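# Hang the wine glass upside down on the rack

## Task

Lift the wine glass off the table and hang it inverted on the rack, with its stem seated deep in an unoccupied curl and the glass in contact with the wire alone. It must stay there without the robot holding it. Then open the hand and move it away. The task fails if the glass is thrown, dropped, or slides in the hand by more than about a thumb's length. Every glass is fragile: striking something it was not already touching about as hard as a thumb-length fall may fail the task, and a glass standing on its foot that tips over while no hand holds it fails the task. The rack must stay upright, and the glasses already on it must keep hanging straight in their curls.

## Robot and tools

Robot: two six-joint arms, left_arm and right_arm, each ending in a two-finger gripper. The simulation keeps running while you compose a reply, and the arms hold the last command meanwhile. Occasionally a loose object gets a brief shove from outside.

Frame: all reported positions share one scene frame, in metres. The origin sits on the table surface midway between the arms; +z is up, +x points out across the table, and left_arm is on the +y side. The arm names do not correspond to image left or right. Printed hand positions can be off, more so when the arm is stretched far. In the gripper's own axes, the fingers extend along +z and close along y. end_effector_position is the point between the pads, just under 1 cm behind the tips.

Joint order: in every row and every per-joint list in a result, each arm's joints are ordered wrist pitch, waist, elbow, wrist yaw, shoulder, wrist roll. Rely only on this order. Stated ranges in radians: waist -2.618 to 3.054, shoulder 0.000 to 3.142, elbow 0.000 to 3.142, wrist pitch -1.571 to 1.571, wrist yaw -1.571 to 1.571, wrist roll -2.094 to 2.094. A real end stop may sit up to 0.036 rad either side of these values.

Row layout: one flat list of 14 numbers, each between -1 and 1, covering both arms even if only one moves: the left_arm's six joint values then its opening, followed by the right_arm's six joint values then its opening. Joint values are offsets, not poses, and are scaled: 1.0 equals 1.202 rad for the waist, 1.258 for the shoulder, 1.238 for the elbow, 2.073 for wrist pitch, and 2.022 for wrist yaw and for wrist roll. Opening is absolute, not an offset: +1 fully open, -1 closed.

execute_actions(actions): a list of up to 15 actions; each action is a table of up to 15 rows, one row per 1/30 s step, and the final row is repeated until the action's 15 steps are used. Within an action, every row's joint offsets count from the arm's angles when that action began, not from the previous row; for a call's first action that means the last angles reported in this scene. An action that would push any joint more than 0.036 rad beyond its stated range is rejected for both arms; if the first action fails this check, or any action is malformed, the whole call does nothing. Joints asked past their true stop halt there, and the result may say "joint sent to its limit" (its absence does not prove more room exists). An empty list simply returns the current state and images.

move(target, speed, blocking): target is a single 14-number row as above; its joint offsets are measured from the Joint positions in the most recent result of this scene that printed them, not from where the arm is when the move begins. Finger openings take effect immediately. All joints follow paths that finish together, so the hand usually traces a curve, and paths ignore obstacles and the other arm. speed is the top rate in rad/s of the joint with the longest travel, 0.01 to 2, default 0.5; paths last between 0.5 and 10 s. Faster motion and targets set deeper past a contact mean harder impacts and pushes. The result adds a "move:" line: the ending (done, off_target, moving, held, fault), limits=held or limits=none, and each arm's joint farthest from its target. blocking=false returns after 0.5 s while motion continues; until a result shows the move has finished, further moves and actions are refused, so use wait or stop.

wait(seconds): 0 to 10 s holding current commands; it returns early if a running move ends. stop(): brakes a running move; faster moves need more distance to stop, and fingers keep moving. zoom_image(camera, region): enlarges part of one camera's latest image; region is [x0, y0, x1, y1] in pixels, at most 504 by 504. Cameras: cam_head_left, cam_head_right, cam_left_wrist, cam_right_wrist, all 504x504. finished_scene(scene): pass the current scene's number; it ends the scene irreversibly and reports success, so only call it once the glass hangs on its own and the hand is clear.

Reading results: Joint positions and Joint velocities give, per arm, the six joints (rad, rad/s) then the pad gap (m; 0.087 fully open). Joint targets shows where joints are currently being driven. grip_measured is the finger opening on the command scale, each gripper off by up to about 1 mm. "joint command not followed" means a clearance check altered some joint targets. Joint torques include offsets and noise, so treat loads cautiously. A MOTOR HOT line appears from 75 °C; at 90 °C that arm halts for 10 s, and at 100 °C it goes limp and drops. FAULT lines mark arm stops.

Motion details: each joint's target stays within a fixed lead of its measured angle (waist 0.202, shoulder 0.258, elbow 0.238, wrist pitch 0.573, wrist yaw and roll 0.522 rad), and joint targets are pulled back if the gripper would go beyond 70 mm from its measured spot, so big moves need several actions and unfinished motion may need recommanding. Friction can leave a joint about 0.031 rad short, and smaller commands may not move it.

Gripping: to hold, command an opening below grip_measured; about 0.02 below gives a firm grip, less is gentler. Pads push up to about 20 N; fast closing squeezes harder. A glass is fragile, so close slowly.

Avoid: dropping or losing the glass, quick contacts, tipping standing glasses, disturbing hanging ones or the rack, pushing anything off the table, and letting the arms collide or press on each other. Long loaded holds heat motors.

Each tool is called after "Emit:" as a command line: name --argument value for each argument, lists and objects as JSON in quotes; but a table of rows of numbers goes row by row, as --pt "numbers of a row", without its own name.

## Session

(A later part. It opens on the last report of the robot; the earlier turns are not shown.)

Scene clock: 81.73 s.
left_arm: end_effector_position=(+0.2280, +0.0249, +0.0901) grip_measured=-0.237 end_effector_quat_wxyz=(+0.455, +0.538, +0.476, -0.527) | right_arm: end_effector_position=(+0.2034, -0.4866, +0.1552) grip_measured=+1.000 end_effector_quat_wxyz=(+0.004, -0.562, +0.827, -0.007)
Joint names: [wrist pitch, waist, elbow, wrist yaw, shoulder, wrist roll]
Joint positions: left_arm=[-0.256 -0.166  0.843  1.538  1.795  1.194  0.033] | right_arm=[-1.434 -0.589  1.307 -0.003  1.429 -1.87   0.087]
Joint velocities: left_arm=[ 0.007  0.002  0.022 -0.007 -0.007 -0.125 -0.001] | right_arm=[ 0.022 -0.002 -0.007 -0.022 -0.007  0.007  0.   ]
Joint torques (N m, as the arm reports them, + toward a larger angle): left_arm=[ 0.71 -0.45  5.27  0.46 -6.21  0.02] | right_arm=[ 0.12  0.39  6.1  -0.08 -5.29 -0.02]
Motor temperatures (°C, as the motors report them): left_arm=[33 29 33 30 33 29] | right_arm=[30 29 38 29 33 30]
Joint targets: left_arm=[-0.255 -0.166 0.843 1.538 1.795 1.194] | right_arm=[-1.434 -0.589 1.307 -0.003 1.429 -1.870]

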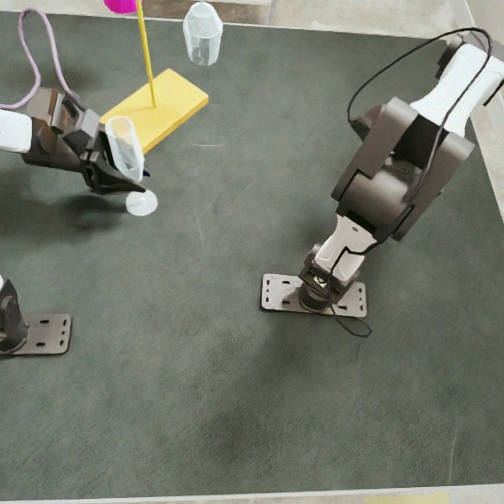

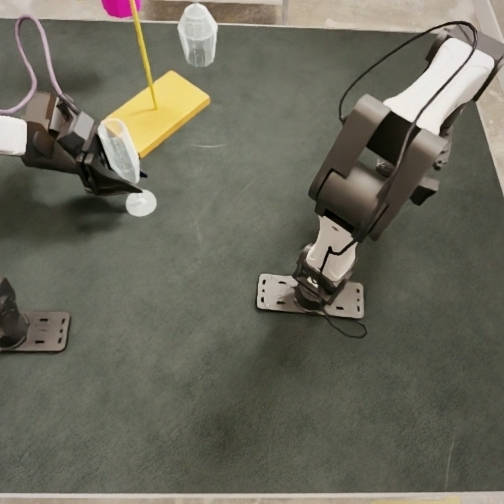

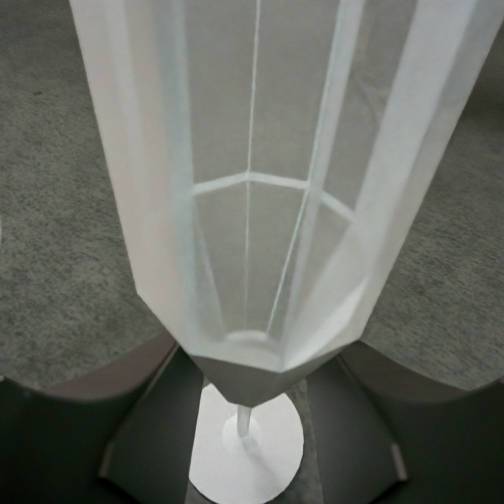

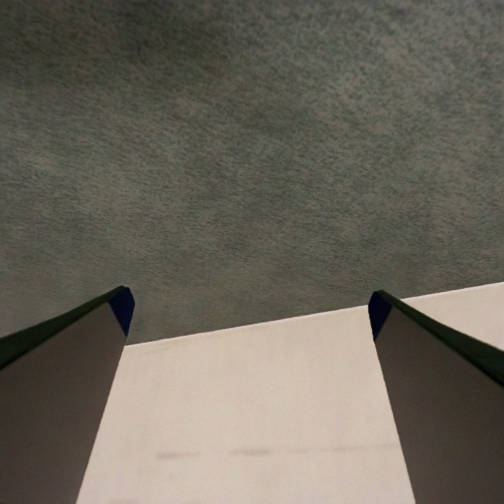

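Emit:
execute_actions --actions '[[[0,0,0,0,0,0,0.4,0,0,0,0,0,0,1]],[[0,0,0,0,0,0,1,0,0,0,0,0,0,1]]]'

Emit:
move --target '[-0.075,0,0.045,0,-0.095,0,1, 0,0,0,0,0,0,1]' --speed 0.12

Scene clock: 85.60 s.
left_arm: end_effector_position=(+0.2280, +0.0249, +0.0901) grip_measured=+0.997 end_effector_quat_wxyz=(+0.455, +0.538, +0.476, -0.527) | right_arm: end_effector_position=(+0.2034, -0.4866, +0.1552) grip_measured=+1.000 end_effector_quat_wxyz=(+0.004, -0.562, +0.827, -0.007)
Joint names: [wrist pitch, waist, elbow, wrist yaw, shoulder, wrist roll]
Joint positions: left_arm=[-0.256 -0.166  0.843  1.538  1.795  1.194  0.087] | right_arm=[-1.434 -0.589  1.307 -0.003  1.429 -1.87   0.087]
Joint velocities: left_arm=[-0.081  0.012 -0.002 -0.051 -0.037  0.037 -0.001] | right_arm=[ 0.095 -0.002 -0.007 -0.066 -0.022 -0.037  0.   ]
Joint torques (N m, as the arm reports them, + toward a larger angle): left_arm=[ 0.77 -0.35  5.34  0.47 -6.21  0.03] | right_arm=[ 0.12  0.35  6.13 -0.09 -5.3  -0.02]
Motor temperatures (°C, as the motors report them): left_arm=[32 29 33 30 34 29] | right_arm=[30 29 38 29 33 30]
Joint targets: left_arm=[-0.256 -0.166 0.843 1.538 1.795 1.194] | right_arm=[-1.434 -0.589 1.307 -0.003 1.429 -1.870]

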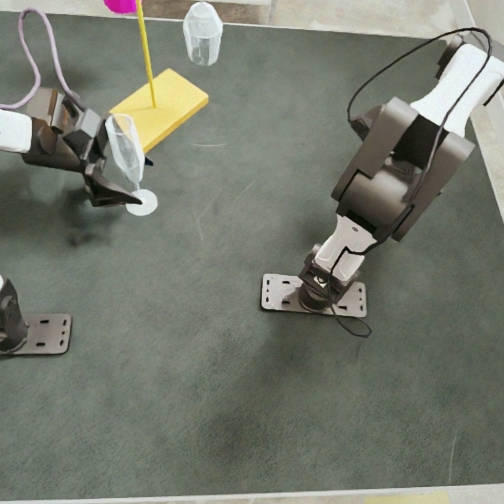

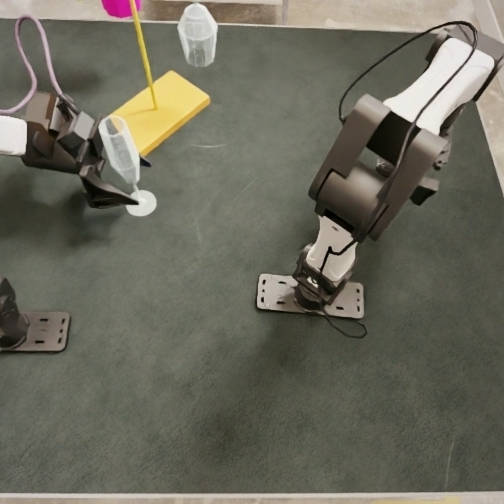

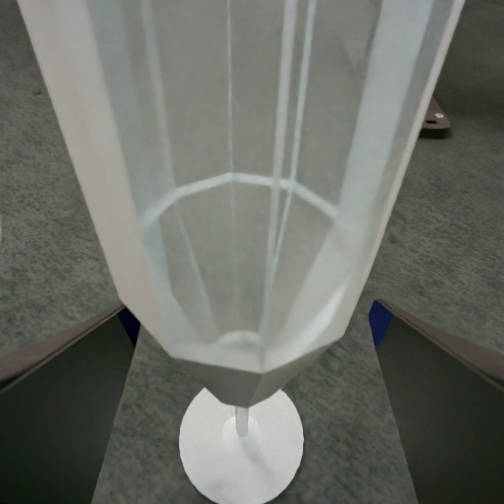

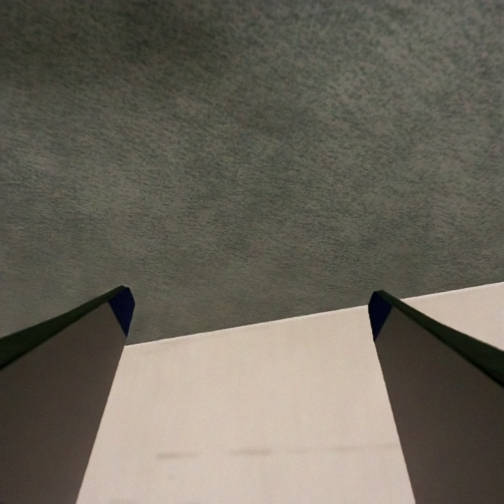

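Scene clock: 87.43 s.
left_arm: end_effector_position=(+0.2196, +0.0261, +0.1199) grip_measured=+0.997 end_effector_quat_wxyz=(+0.450, +0.534, +0.481, -0.531) | right_arm: end_effector_position=(+0.2034, -0.4866, +0.1552) grip_measured=+1.000 end_effector_quat_wxyz=(+0.004, -0.562, +0.827, -0.007)
Joint names: [wrist pitch, waist, elbow, wrist yaw, shoulder, wrist roll]
Joint positions: left_arm=[-0.402 -0.166  0.872  1.538  1.695  1.194  0.087] | right_arm=[-1.434 -0.589  1.307 -0.003  1.429 -1.87   0.087]
Joint velocities: left_arm=[-0.007  0.007 -0.012 -0.007  0.027  0.022 -0.   ] | right_arm=[-0.037 -0.007 -0.012 -0.007 -0.007 -0.081  0.   ]
Joint torques (N m, as the arm reports them, + toward a larger angle): left_arm=[ 0.62 -0.36  7.69  0.5  -7.33  0.06] | right_arm=[ 0.12  0.38  6.09 -0.09 -5.29 -0.01]
Motor temperatures (°C, as the motors report them): left_arm=[32 29 33 30 34 29] | right_arm=[30 29 38 29 33 30]
Joint targets: left_arm=[-0.411 -0.166 0.899 1.538 1.675 1.194] | right_arm=[-1.434 -0.589 1.307 -0.003 1.429 -1.870]
move: off_target (left_arm); limits=none; left_arm: farthest joint: the elbow, 0.027 radians from its target (0.055 radians at the start); right_arm: farthest joint: the waist, 0.000 radians from its target (0.000 radians at the start)

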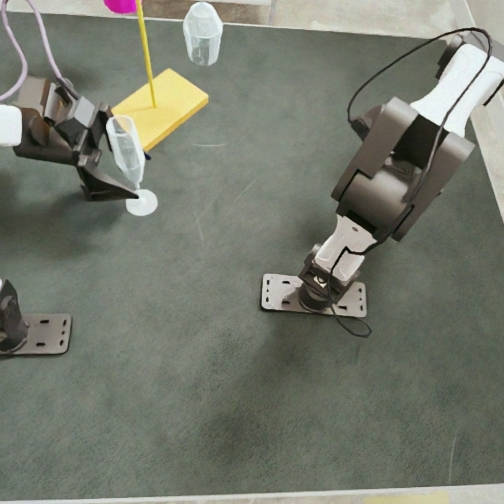

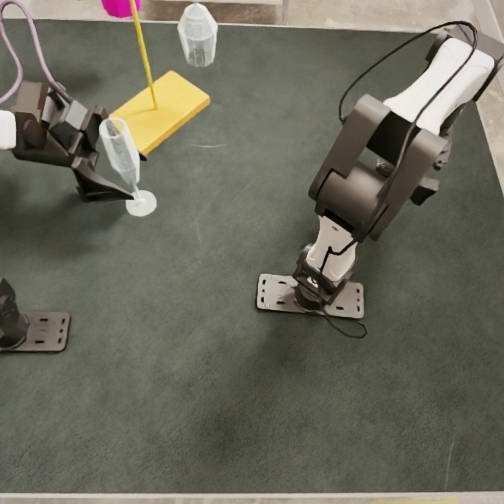

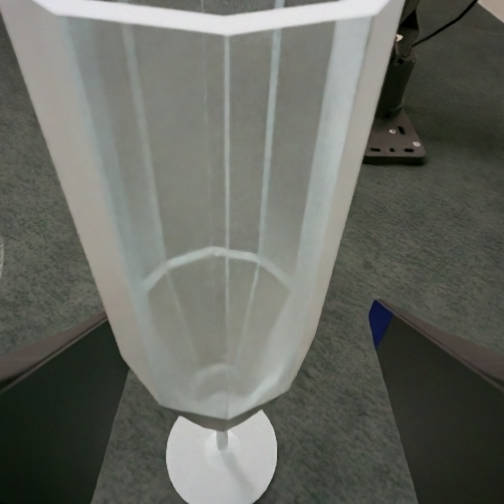

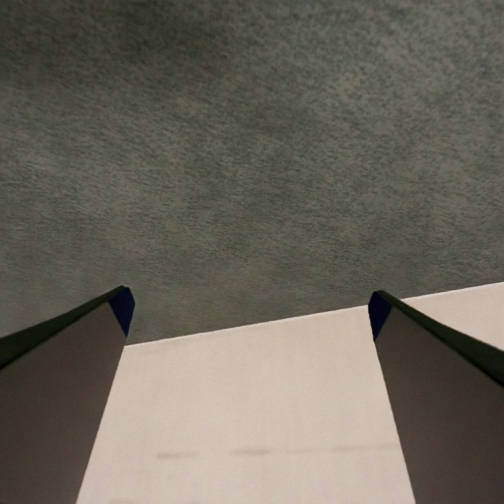

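Emit:
move --target '[0,0,0.065,0,0.035,0,1, 0,0,0,0,0,0,1]' --speed 0.08

Scene clock: 90.23 s.
left_arm: end_effector_position=(+0.2329, +0.0241, +0.1233) grip_measured=+0.997 end_effector_quat_wxyz=(+0.455, +0.538, +0.476, -0.527) | right_arm: end_effector_position=(+0.2034, -0.4866, +0.1552) grip_measured=+1.000 end_effector_quat_wxyz=(+0.004, -0.562, +0.827, -0.007)
Joint names: [wrist pitch, waist, elbow, wrist yaw, shoulder, wrist roll]
Joint positions: left_arm=[-0.402 -0.166  0.925  1.538  1.728  1.194  0.087] | right_arm=[-1.434 -0.589  1.307 -0.003  1.429 -1.87   0.087]
Joint velocities: left_arm=[-0.007 -0.002 -0.012 -0.007 -0.002 -0.007  0.001] | right_arm=[ 0.037 -0.002  0.002 -0.007  0.002  0.095  0.   ]
Joint torques (N m, as the arm reports them, + toward a larger angle): left_arm=[ 0.75 -0.39  8.18  0.5  -5.51  0.03] | right_arm=[ 0.12  0.41  6.09 -0.08 -5.28 -0.02]
Motor temperatures (°C, as the motors report them): left_arm=[32 29 34 30 34 29] | right_arm=[30 29 38 29 33 30]
Joint targets: left_arm=[-0.402 -0.166 0.952 1.538 1.739 1.194] | right_arm=[-1.434 -0.589 1.307 -0.003 1.429 -1.870]
move: off_target (left_arm); limits=none; left_arm: farthest joint: the elbow, 0.028 radians from its target (0.081 radians at the start); right_arm: farthest joint: the waist, 0.000 radians from its target (0.000 radians at the start)

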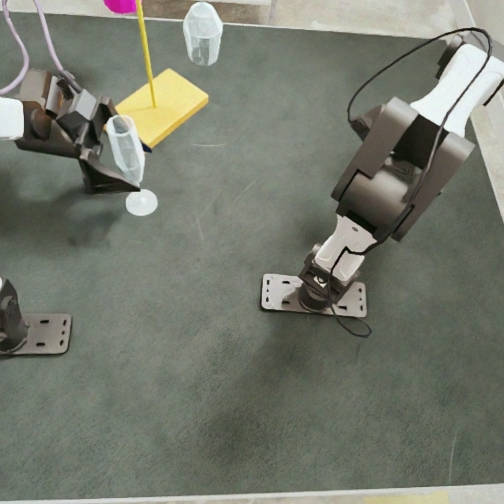

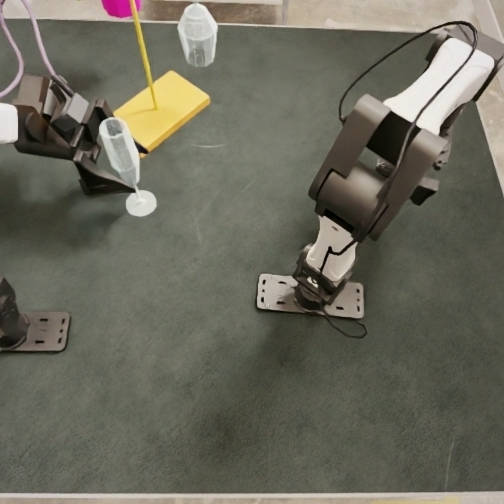

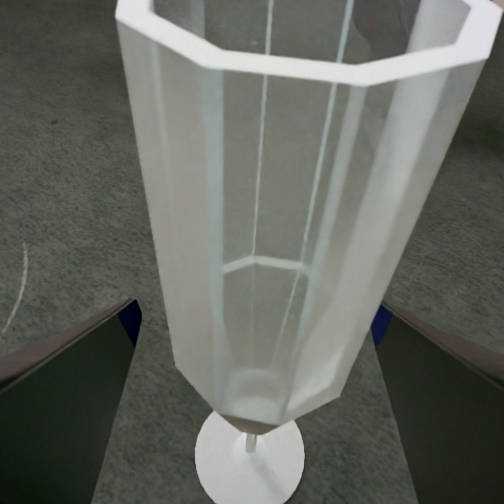

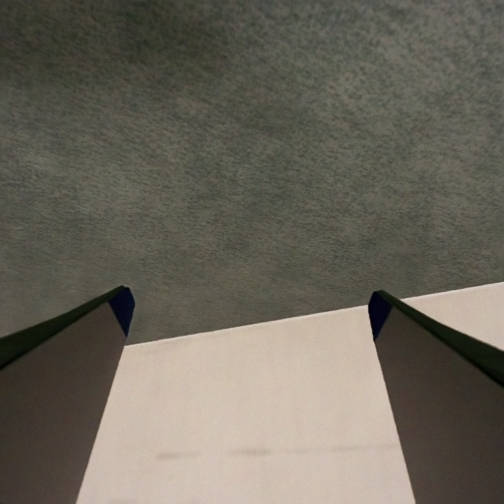

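Centered. Close gradually.

Emit:
execute_actions --actions '[[[0,0,0,0,0,0,0.65,0,0,0,0,0,0,1]],[[0,0,0,0,0,0,0.45,0,0,0,0,0,0,1]],[[0,0,0,0,0,0,0.33,0,0,0,0,0,0,1]],[[0,0,0,0,0,0,0.23,0,0,0,0,0,0,1]],[[0,0,0,0,0,0,0.14,0,0,0,0,0,0,1]],[[0,0,0,0,0,0,0.05,0,0,0,0,0,0,1]]]'

Scene clock: 94.47 s.
left_arm: end_effector_position=(+0.2330, +0.0241, +0.1234) grip_measured=+0.064 end_effector_quat_wxyz=(+0.455, +0.538, +0.475, -0.527) | right_arm: end_effector_position=(+0.2034, -0.4866, +0.1552) grip_measured=+1.000 end_effector_quat_wxyz=(+0.004, -0.562, +0.827, -0.007)
Joint names: [wrist pitch, waist, elbow, wrist yaw, shoulder, wrist roll]
Joint positions: left_arm=[-0.402 -0.166  0.925  1.538  1.728  1.195  0.047] | right_arm=[-1.434 -0.589  1.307 -0.003  1.429 -1.87   0.087]
Joint velocities: left_arm=[ 0.007 -0.007 -0.012 -0.051 -0.027 -0.051 -0.001] | right_arm=[-0.037  0.002 -0.007 -0.081 -0.007  0.037  0.   ]
Joint torques (N m, as the arm reports them, + toward a larger angle): left_arm=[ 0.75 -0.22  5.76  0.47 -6.24 -0.01] | right_arm=[ 0.13  0.38  6.11 -0.08 -5.31 -0.01]
Motor temperatures (°C, as the motors report them): left_arm=[32 29 34 30 34 29] | right_arm=[30 29 38 29 33 30]
Joint targets: left_arm=[-0.402 -0.166 0.925 1.538 1.728 1.194] | right_arm=[-1.434 -0.589 1.307 -0.003 1.429 -1.870]

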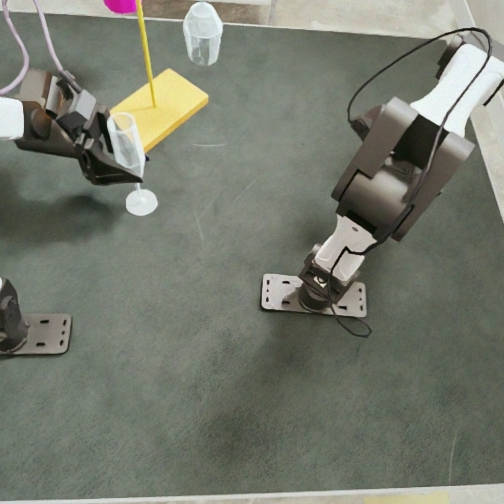

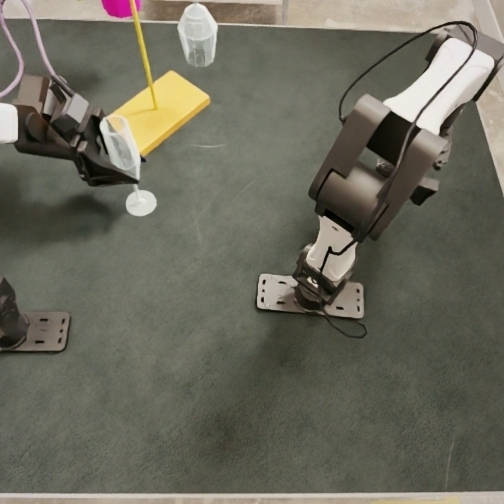

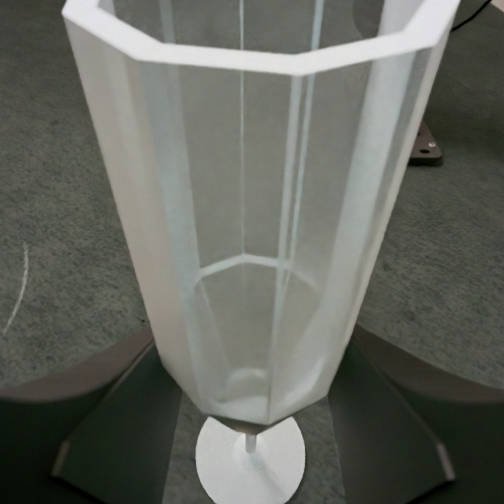

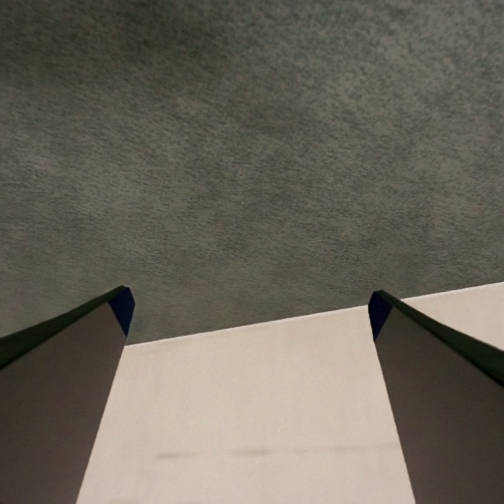

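Emit:
execute_actions --actions '[[[0,0,0,0,0,0,0.03,0,0,0,0,0,0,1]]]'

Emit:
move --target '[-0.386,0,0.24,0,-0.417,0,0.03, 0,0,0,0,0,0,1]' --speed 0.3

Scene clock: 99.87 s.
left_arm: end_effector_position=(+0.2330, +0.0241, +0.1234) grip_measured=+0.064 end_effector_quat_wxyz=(+0.455, +0.538, +0.475, -0.527) | right_arm: end_effector_position=(+0.2034, -0.4866, +0.1552) grip_measured=+1.000 end_effector_quat_wxyz=(+0.004, -0.562, +0.827, -0.007)
Joint names: [wrist pitch, waist, elbow, wrist yaw, shoulder, wrist roll]
Joint positions: left_arm=[-0.402 -0.166  0.925  1.538  1.728  1.195  0.047] | right_arm=[-1.434 -0.589  1.307 -0.003  1.429 -1.87   0.087]
Joint velocities: left_arm=[ 0.007  0.002 -0.012  0.022 -0.007  0.007  0.   ] | right_arm=[0.022 0.012 0.007 0.037 0.012 0.022 0.   ]
Joint torques (N m, as the arm reports them, + toward a larger angle): left_arm=[ 0.75 -0.5   5.84  0.49 -6.1   0.02] | right_arm=[ 0.12  0.44  6.05 -0.07 -5.3   0.  ]
Motor temperatures (°C, as the motors report them): left_arm=[32 29 34 30 35 29] | right_arm=[30 29 38 29 33 30]
Joint targets: left_arm=[-0.402 -0.166 0.925 1.538 1.728 1.195] | right_arm=[-1.434 -0.589 1.307 -0.003 1.429 -1.870]

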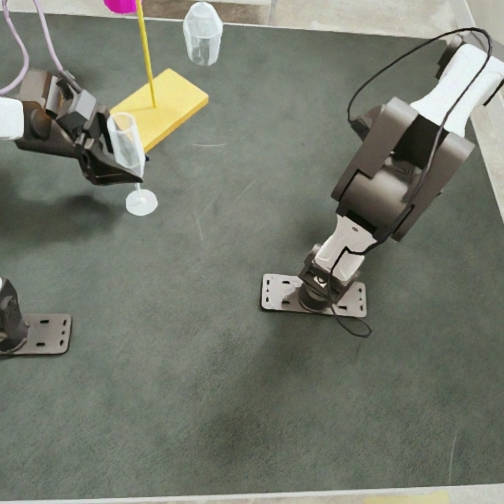

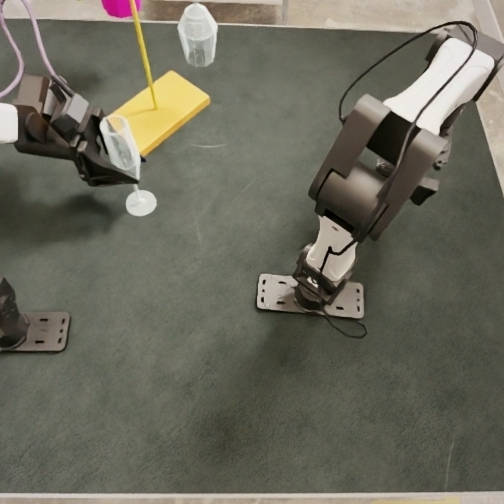

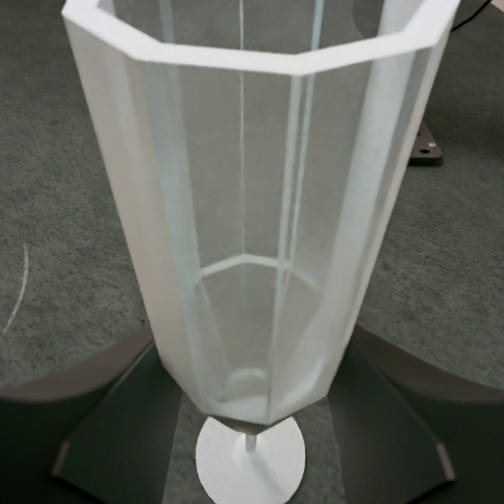

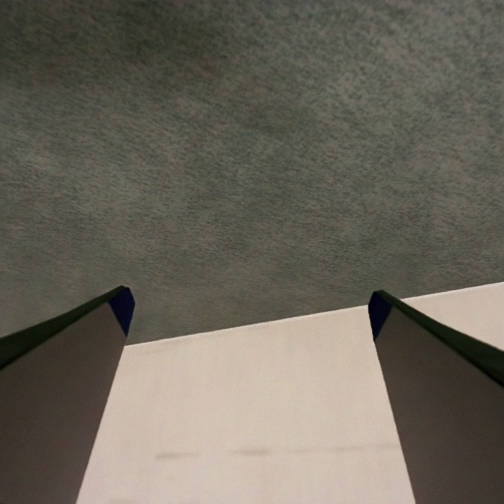

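Scene clock: 103.20 s.
left_arm: end_effector_position=(+0.1343, +0.0395, +0.2946) grip_measured=+0.064 end_effector_quat_wxyz=(+0.448, +0.537, +0.485, -0.525) | right_arm: end_effector_position=(+0.2034, -0.4866, +0.1552) grip_measured=+1.000 end_effector_quat_wxyz=(+0.004, -0.562, +0.827, -0.007)
Joint names: [wrist pitch, waist, elbow, wrist yaw, shoulder, wrist roll]
Joint positions: left_arm=[-1.197 -0.166  1.191  1.52   1.22   1.198  0.047] | right_arm=[-1.434 -0.589  1.307 -0.003  1.429 -1.87   0.087]
Joint velocities: left_arm=[-0.007 -0.002  0.007 -0.051 -0.027  0.037 -0.   ] | right_arm=[ 0.022 -0.022 -0.002 -0.007 -0.007 -0.022  0.   ]
Joint torques (N m, as the arm reports them, + toward a larger angle): left_arm=[ 0.63 -0.24  8.94  0.65 -3.84 -0.06] | right_arm=[ 0.12  0.38  6.1  -0.08 -5.26 -0.01]
Motor temperatures (°C, as the motors report them): left_arm=[32 29 35 30 35 29] | right_arm=[30 29 38 29 33 30]
Joint targets: left_arm=[-1.203 -0.166 1.222 1.538 1.203 1.195] | right_arm=[-1.434 -0.589 1.307 -0.003 1.429 -1.870]
move: off_target (left_arm); limits=none; left_arm: farthest joint: the elbow, 0.031 radians from its target (0.298 radians at the start); right_arm: farthest joint: the waist, 0.000 radians from its target (0.000 radians at the start)

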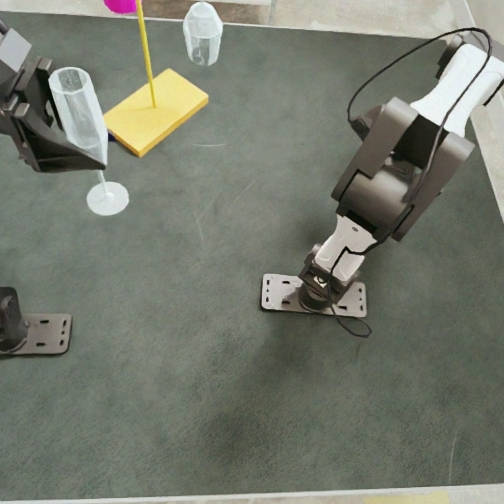

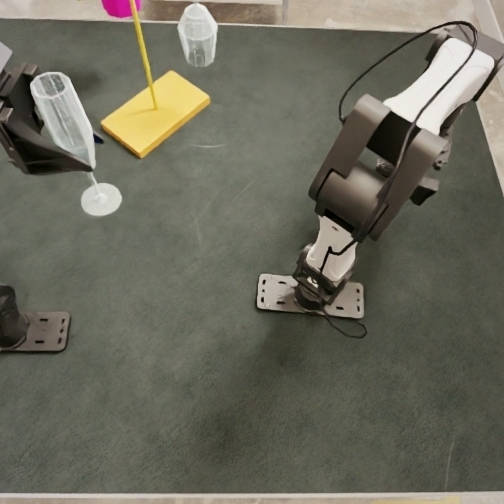

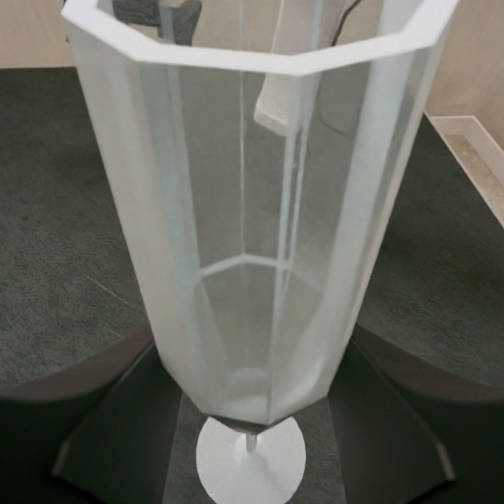

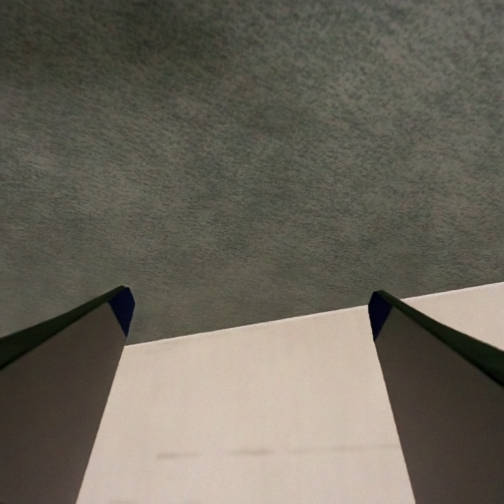

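Emit:
move --target '[0,0.28,0,0.009,0,-0.5,0.03, 0,0,0,0,0,0,1]' --speed 0.5

Emit:
move --target '[0,0,0,0,0,-1,0.03, 0,0,0,0,0,0,1]' --speed 0.6

Scene clock: 108.13 s.
left_arm: end_effector_position=(+0.1568, +0.0992, +0.3126) grip_measured=+0.064 end_effector_quat_wxyz=(+0.252, +0.125, +0.717, -0.638) | right_arm: end_effector_position=(+0.2034, -0.4866, +0.1552) grip_measured=+1.000 end_effector_quat_wxyz=(+0.004, -0.562, +0.827, -0.007)
Joint names: [wrist pitch, waist, elbow, wrist yaw, shoulder, wrist roll]
Joint positions: left_arm=[-1.197  0.162  1.191  1.509  1.22   0.204  0.047] | right_arm=[-1.434 -0.589  1.307 -0.003  1.429 -1.87   0.087]
Joint velocities: left_arm=[ 0.081 -0.007 -0.002 -0.007  0.007  0.007 -0.001] | right_arm=[ 0.022 -0.002 -0.007 -0.066 -0.012 -0.022  0.   ]
Joint torques (N m, as the arm reports them, + toward a larger angle): left_arm=[ 0.82  0.53  6.28  0.74 -2.89 -0.01] | right_arm=[ 0.12  0.38  6.06 -0.08 -5.26 -0.02]
Motor temperatures (°C, as the motors report them): left_arm=[32 29 35 30 35 29] | right_arm=[30 29 39 29 33 30]
Joint targets: left_arm=[-1.197 0.170 1.191 1.539 1.220 0.187] | right_arm=[-1.434 -0.589 1.307 -0.003 1.429 -1.870]
move: off_target (left_arm); limits=none; left_arm: farthest joint: the wrist yaw, 0.029 radians from its target (0.018 radians at the start); right_arm: farthest joint: the waist, 0.000 radians from its target (0.000 radians at the start)

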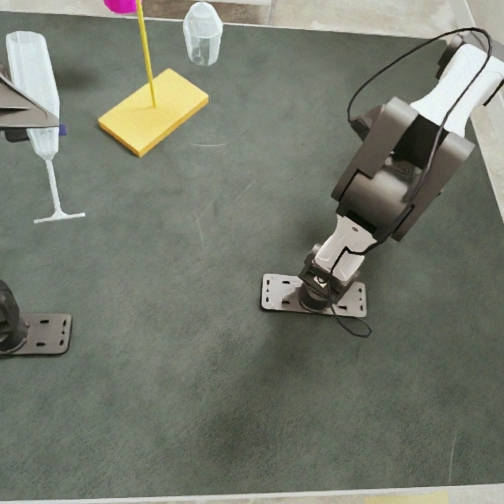

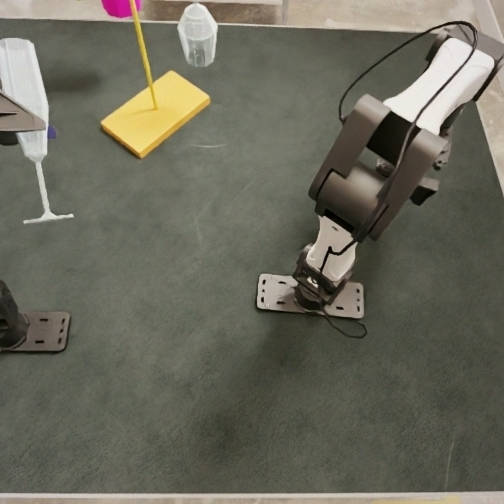

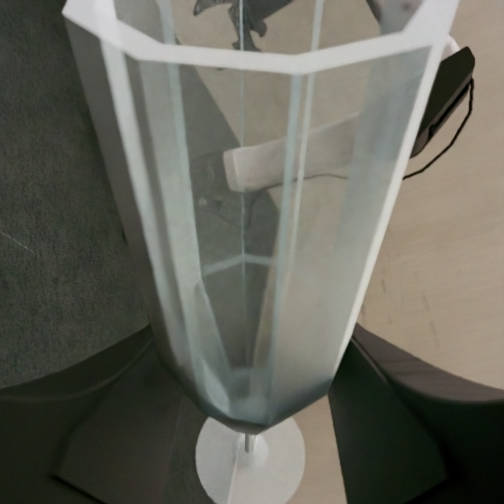

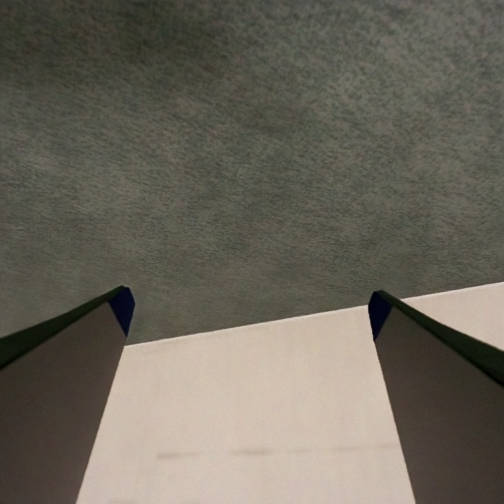

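Scene clock: 112.33 s.
left_arm: end_effector_position=(+0.1892, +0.1016, +0.3726) grip_measured=+0.064 end_effector_quat_wxyz=(+0.399, +0.544, -0.491, +0.550) | right_arm: end_effector_position=(+0.2034, -0.4866, +0.1552) grip_measured=+1.000 end_effector_quat_wxyz=(+0.004, -0.562, +0.827, -0.007)
Joint names: [wrist pitch, waist, elbow, wrist yaw, shoulder, wrist roll]
Joint positions: left_arm=[-1.197  0.162  1.191  1.491  1.22  -1.809  0.047] | right_arm=[-1.434 -0.589  1.307 -0.003  1.429 -1.87   0.087]
Joint velocities: left_arm=[-0.022 -0.002  0.002  0.007  0.002 -0.007 -0.001] | right_arm=[-0.037 -0.002  0.002 -0.007  0.007  0.037  0.   ]
Joint torques (N m, as the arm reports them, + toward a larger angle): left_arm=[ 0.71 -0.38  6.25  0.62 -2.7  -0.05] | right_arm=[ 0.13  0.36  6.06 -0.09 -5.3  -0.02]
Motor temperatures (°C, as the motors report them): left_arm=[32 29 35 30 34 29] | right_arm=[30 29 39 29 33 30]
Joint targets: left_arm=[-1.197 0.162 1.191 1.509 1.220 -1.818] | right_arm=[-1.434 -0.589 1.307 -0.003 1.429 -1.870]
move: done; limits=none; left_arm: farthest joint: the wrist yaw, 0.018 radians from its target (0.000 radians at the start); right_arm: farthest joint: the waist, 0.000 radians from its target (0.000 radians at the start)

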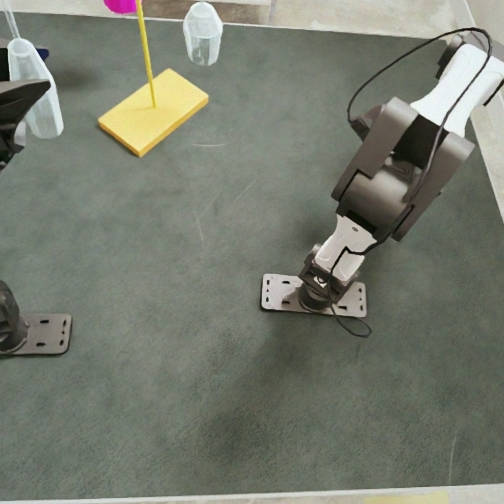

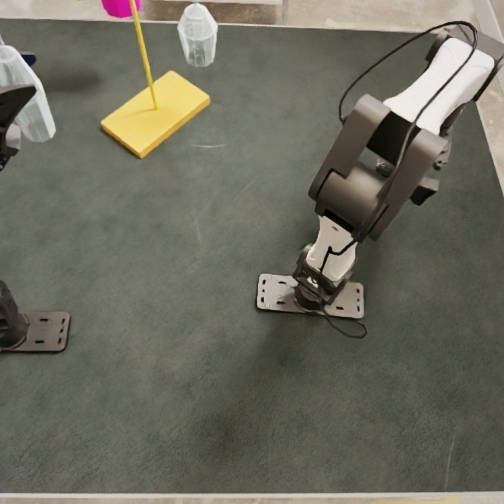

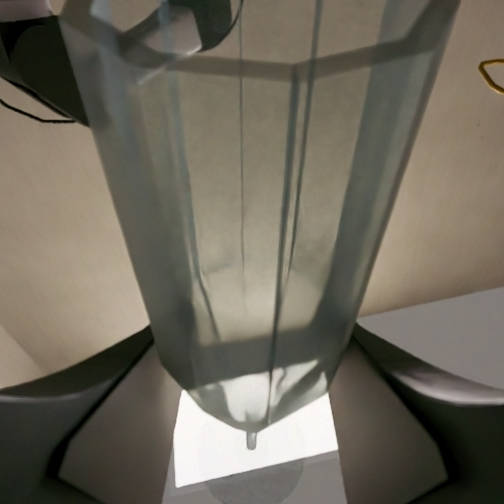

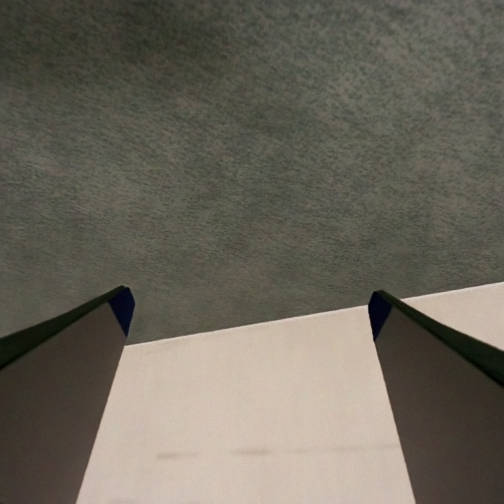

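Emit:
move --target '[0,0,0,0.03,0,-0.066,0.03, 0.499,0.3,-0.127,0,-0.46,0.925,1]' --speed 1

Emit:
move --target '[0,0,0,0,0,0,0.03, 0,0.8,0,0,0,0,1]' --speed 1

Scene clock: 119.90 s.
left_arm: end_effector_position=(+0.1928, +0.1030, +0.3768) grip_measured=+0.064 end_effector_quat_wxyz=(+0.441, +0.566, -0.454, +0.528) | right_arm: end_effector_position=(+0.3236, -0.3977, +0.3878) grip_measured=+1.000 end_effector_quat_wxyz=(+0.670, +0.116, +0.725, -0.111)
Joint names: [wrist pitch, waist, elbow, wrist yaw, shoulder, wrist roll]
Joint positions: left_arm=[-1.197  0.162  1.191  1.515  1.22  -1.935  0.047] | right_arm=[-0.403 -0.239  1.185 -0.003  0.859 -0.007  0.087]
Joint velocities: left_arm=[-0.022  0.002  0.007 -0.007  0.002 -0.007 -0.   ] | right_arm=[-0.007  0.002 -0.002  0.051  0.002  0.037  0.   ]
Joint torques (N m, as the arm reports them, + toward a larger angle): left_arm=[ 0.74 -0.29  6.29  0.79 -2.77 -0.02] | right_arm=[ 1.83  1.23  4.11  0.01 -1.37  0.04]
Motor temperatures (°C, as the motors report them): left_arm=[32 29 35 30 34 29] | right_arm=[31 29 39 29 33 30]
Joint targets: left_arm=[-1.197 0.162 1.191 1.551 1.220 -1.942] | right_arm=[-0.399 -0.229 1.149 -0.003 0.850 0.000]
move: off_target (left_arm, right_arm); limits=none; left_arm: farthest joint: the wrist yaw, 0.037 radians from its target (0.061 radians at the start); right_arm: farthest joint: the elbow, 0.035 radians from its target (0.157 radians at the start)

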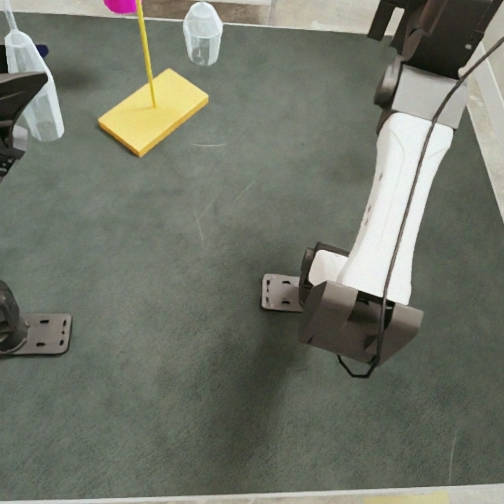

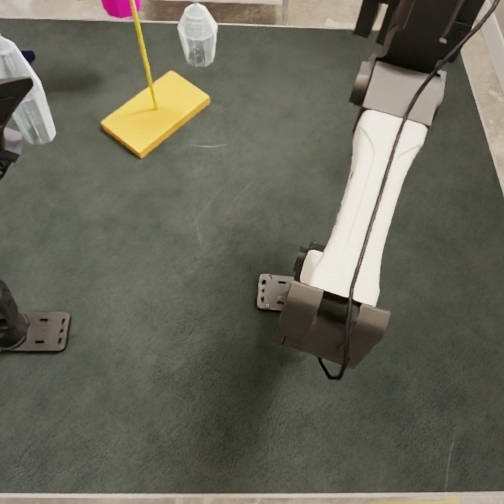

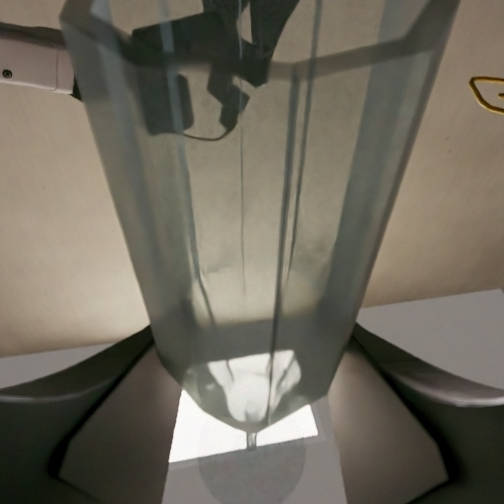

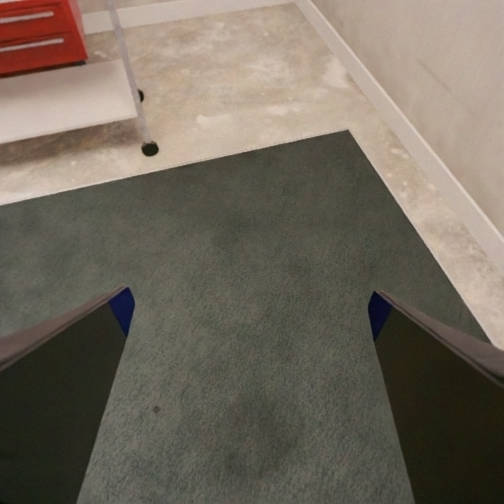

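Scene clock: 121.33 s.
left_arm: end_effector_position=(+0.1938, +0.1028, +0.3743) grip_measured=+0.064 end_effector_quat_wxyz=(+0.436, +0.571, -0.455, +0.526) | right_arm: end_effector_position=(+0.2813, -0.1204, +0.3878) grip_measured=+1.000 end_effector_quat_wxyz=(+0.646, -0.230, +0.697, +0.208)
Joint names: [wrist pitch, waist, elbow, wrist yaw, shoulder, wrist roll]
Joint positions: left_arm=[-1.197  0.162  1.191  1.499  1.22  -1.935  0.047] | right_arm=[-0.403  0.713  1.185 -0.004  0.859 -0.007  0.087]
Joint velocities: left_arm=[-0.007  0.002 -0.007 -0.037 -0.007 -0.037 -0.001] | right_arm=[ 0.022 -0.002 -0.007 -0.066  0.007 -0.051  0.   ]
Joint torques (N m, as the arm reports them, + toward a larger angle): left_arm=[ 0.74 -0.32  6.33  0.6  -2.84  0.02] | right_arm=[ 1.79  1.22  6.77  0.02 -0.62 -0.01]
Motor temperatures (°C, as the motors report them): left_arm=[32 29 35 30 33 29] | right_arm=[32 29 39 29 33 30]
Joint targets: left_arm=[-1.197 0.162 1.191 1.515 1.220 -1.935] | right_arm=[-0.403 0.723 1.185 -0.003 0.859 -0.007]
move: done; limits=none; left_arm: farthest joint: the wrist yaw, 0.016 radians from its target (0.000 radians at the start); right_arm: farthest joint: the waist, 0.009 radians from its target (0.962 radians at the start)

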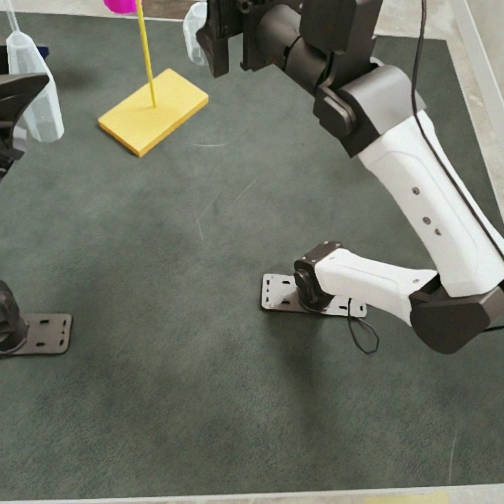

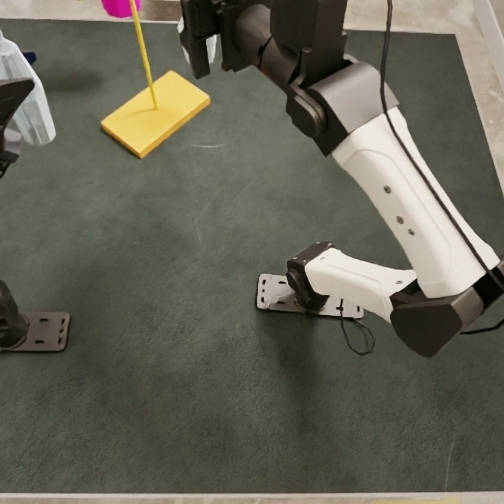

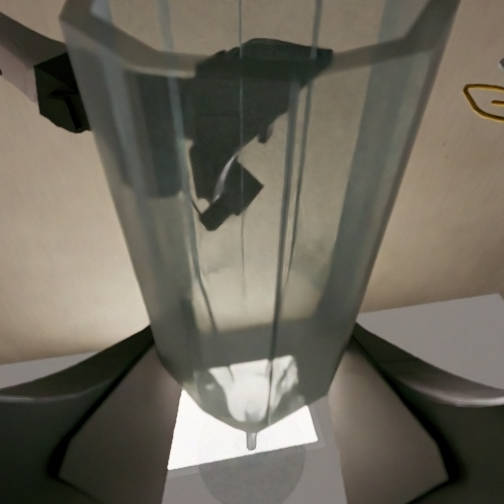

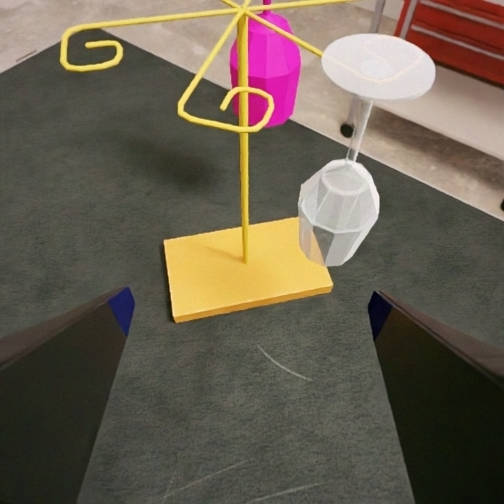

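Emit:
move --target '[0,0,0,0.028,0,0,0.03, -0.228,0,0.65,0,0.47,0,1]' --speed 0.8

Scene clock: 127.90 s.
left_arm: end_effector_position=(+0.1925, +0.1031, +0.3776) grip_measured=+0.064 end_effector_quat_wxyz=(+0.442, +0.565, -0.453, +0.529) | right_arm: end_effector_position=(+0.3497, -0.0709, +0.4339) grip_measured=+1.000 end_effector_quat_wxyz=(+0.559, -0.253, +0.769, +0.181)
Joint names: [wrist pitch, waist, elbow, wrist yaw, shoulder, wrist roll]
Joint positions: left_arm=[-1.197  0.162  1.191  1.52   1.22  -1.935  0.047] | right_arm=[-0.846  0.713  1.968 -0.004  1.438 -0.007  0.087]
Joint velocities: left_arm=[ 0.11  -0.007 -0.012  0.051 -0.012 -0.081  0.001] | right_arm=[ 0.066 -0.007  0.007 -0.007  0.002 -0.007  0.   ]
Joint torques (N m, as the arm reports them, + toward a larger angle): left_arm=[ 0.7  -0.44  6.38  0.82 -2.72  0.06] | right_arm=[ 1.53  0.41  7.61  0.01 -4.19 -0.01]
Motor temperatures (°C, as the motors report them): left_arm=[32 29 35 30 33 29] | right_arm=[34 29 39 29 33 30]
Joint targets: left_arm=[-1.197 0.162 1.191 1.556 1.220 -1.935] | right_arm=[-0.876 0.713 1.989 -0.004 1.450 -0.007]
move: off_target (left_arm, right_arm); limits=none; left_arm: farthest joint: the wrist yaw, 0.036 radians from its target (0.056 radians at the start); right_arm: farthest joint: the wrist pitch, 0.030 radians from its target (0.472 radians at the start)

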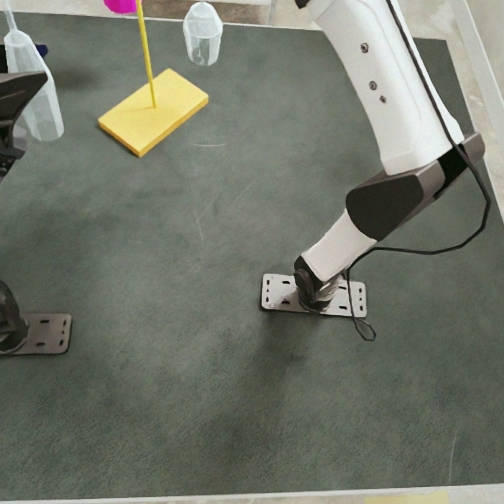

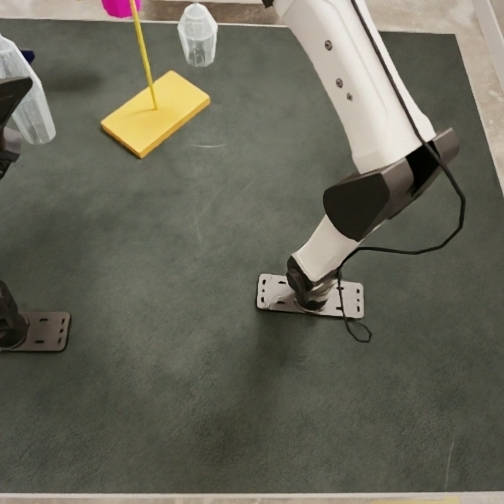

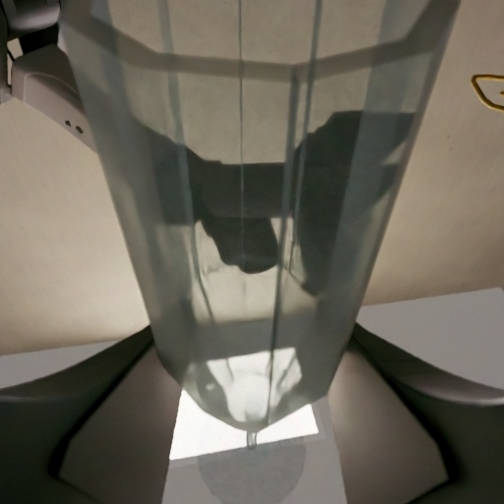

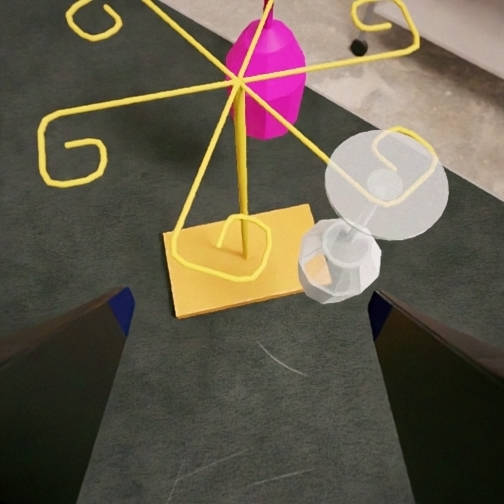

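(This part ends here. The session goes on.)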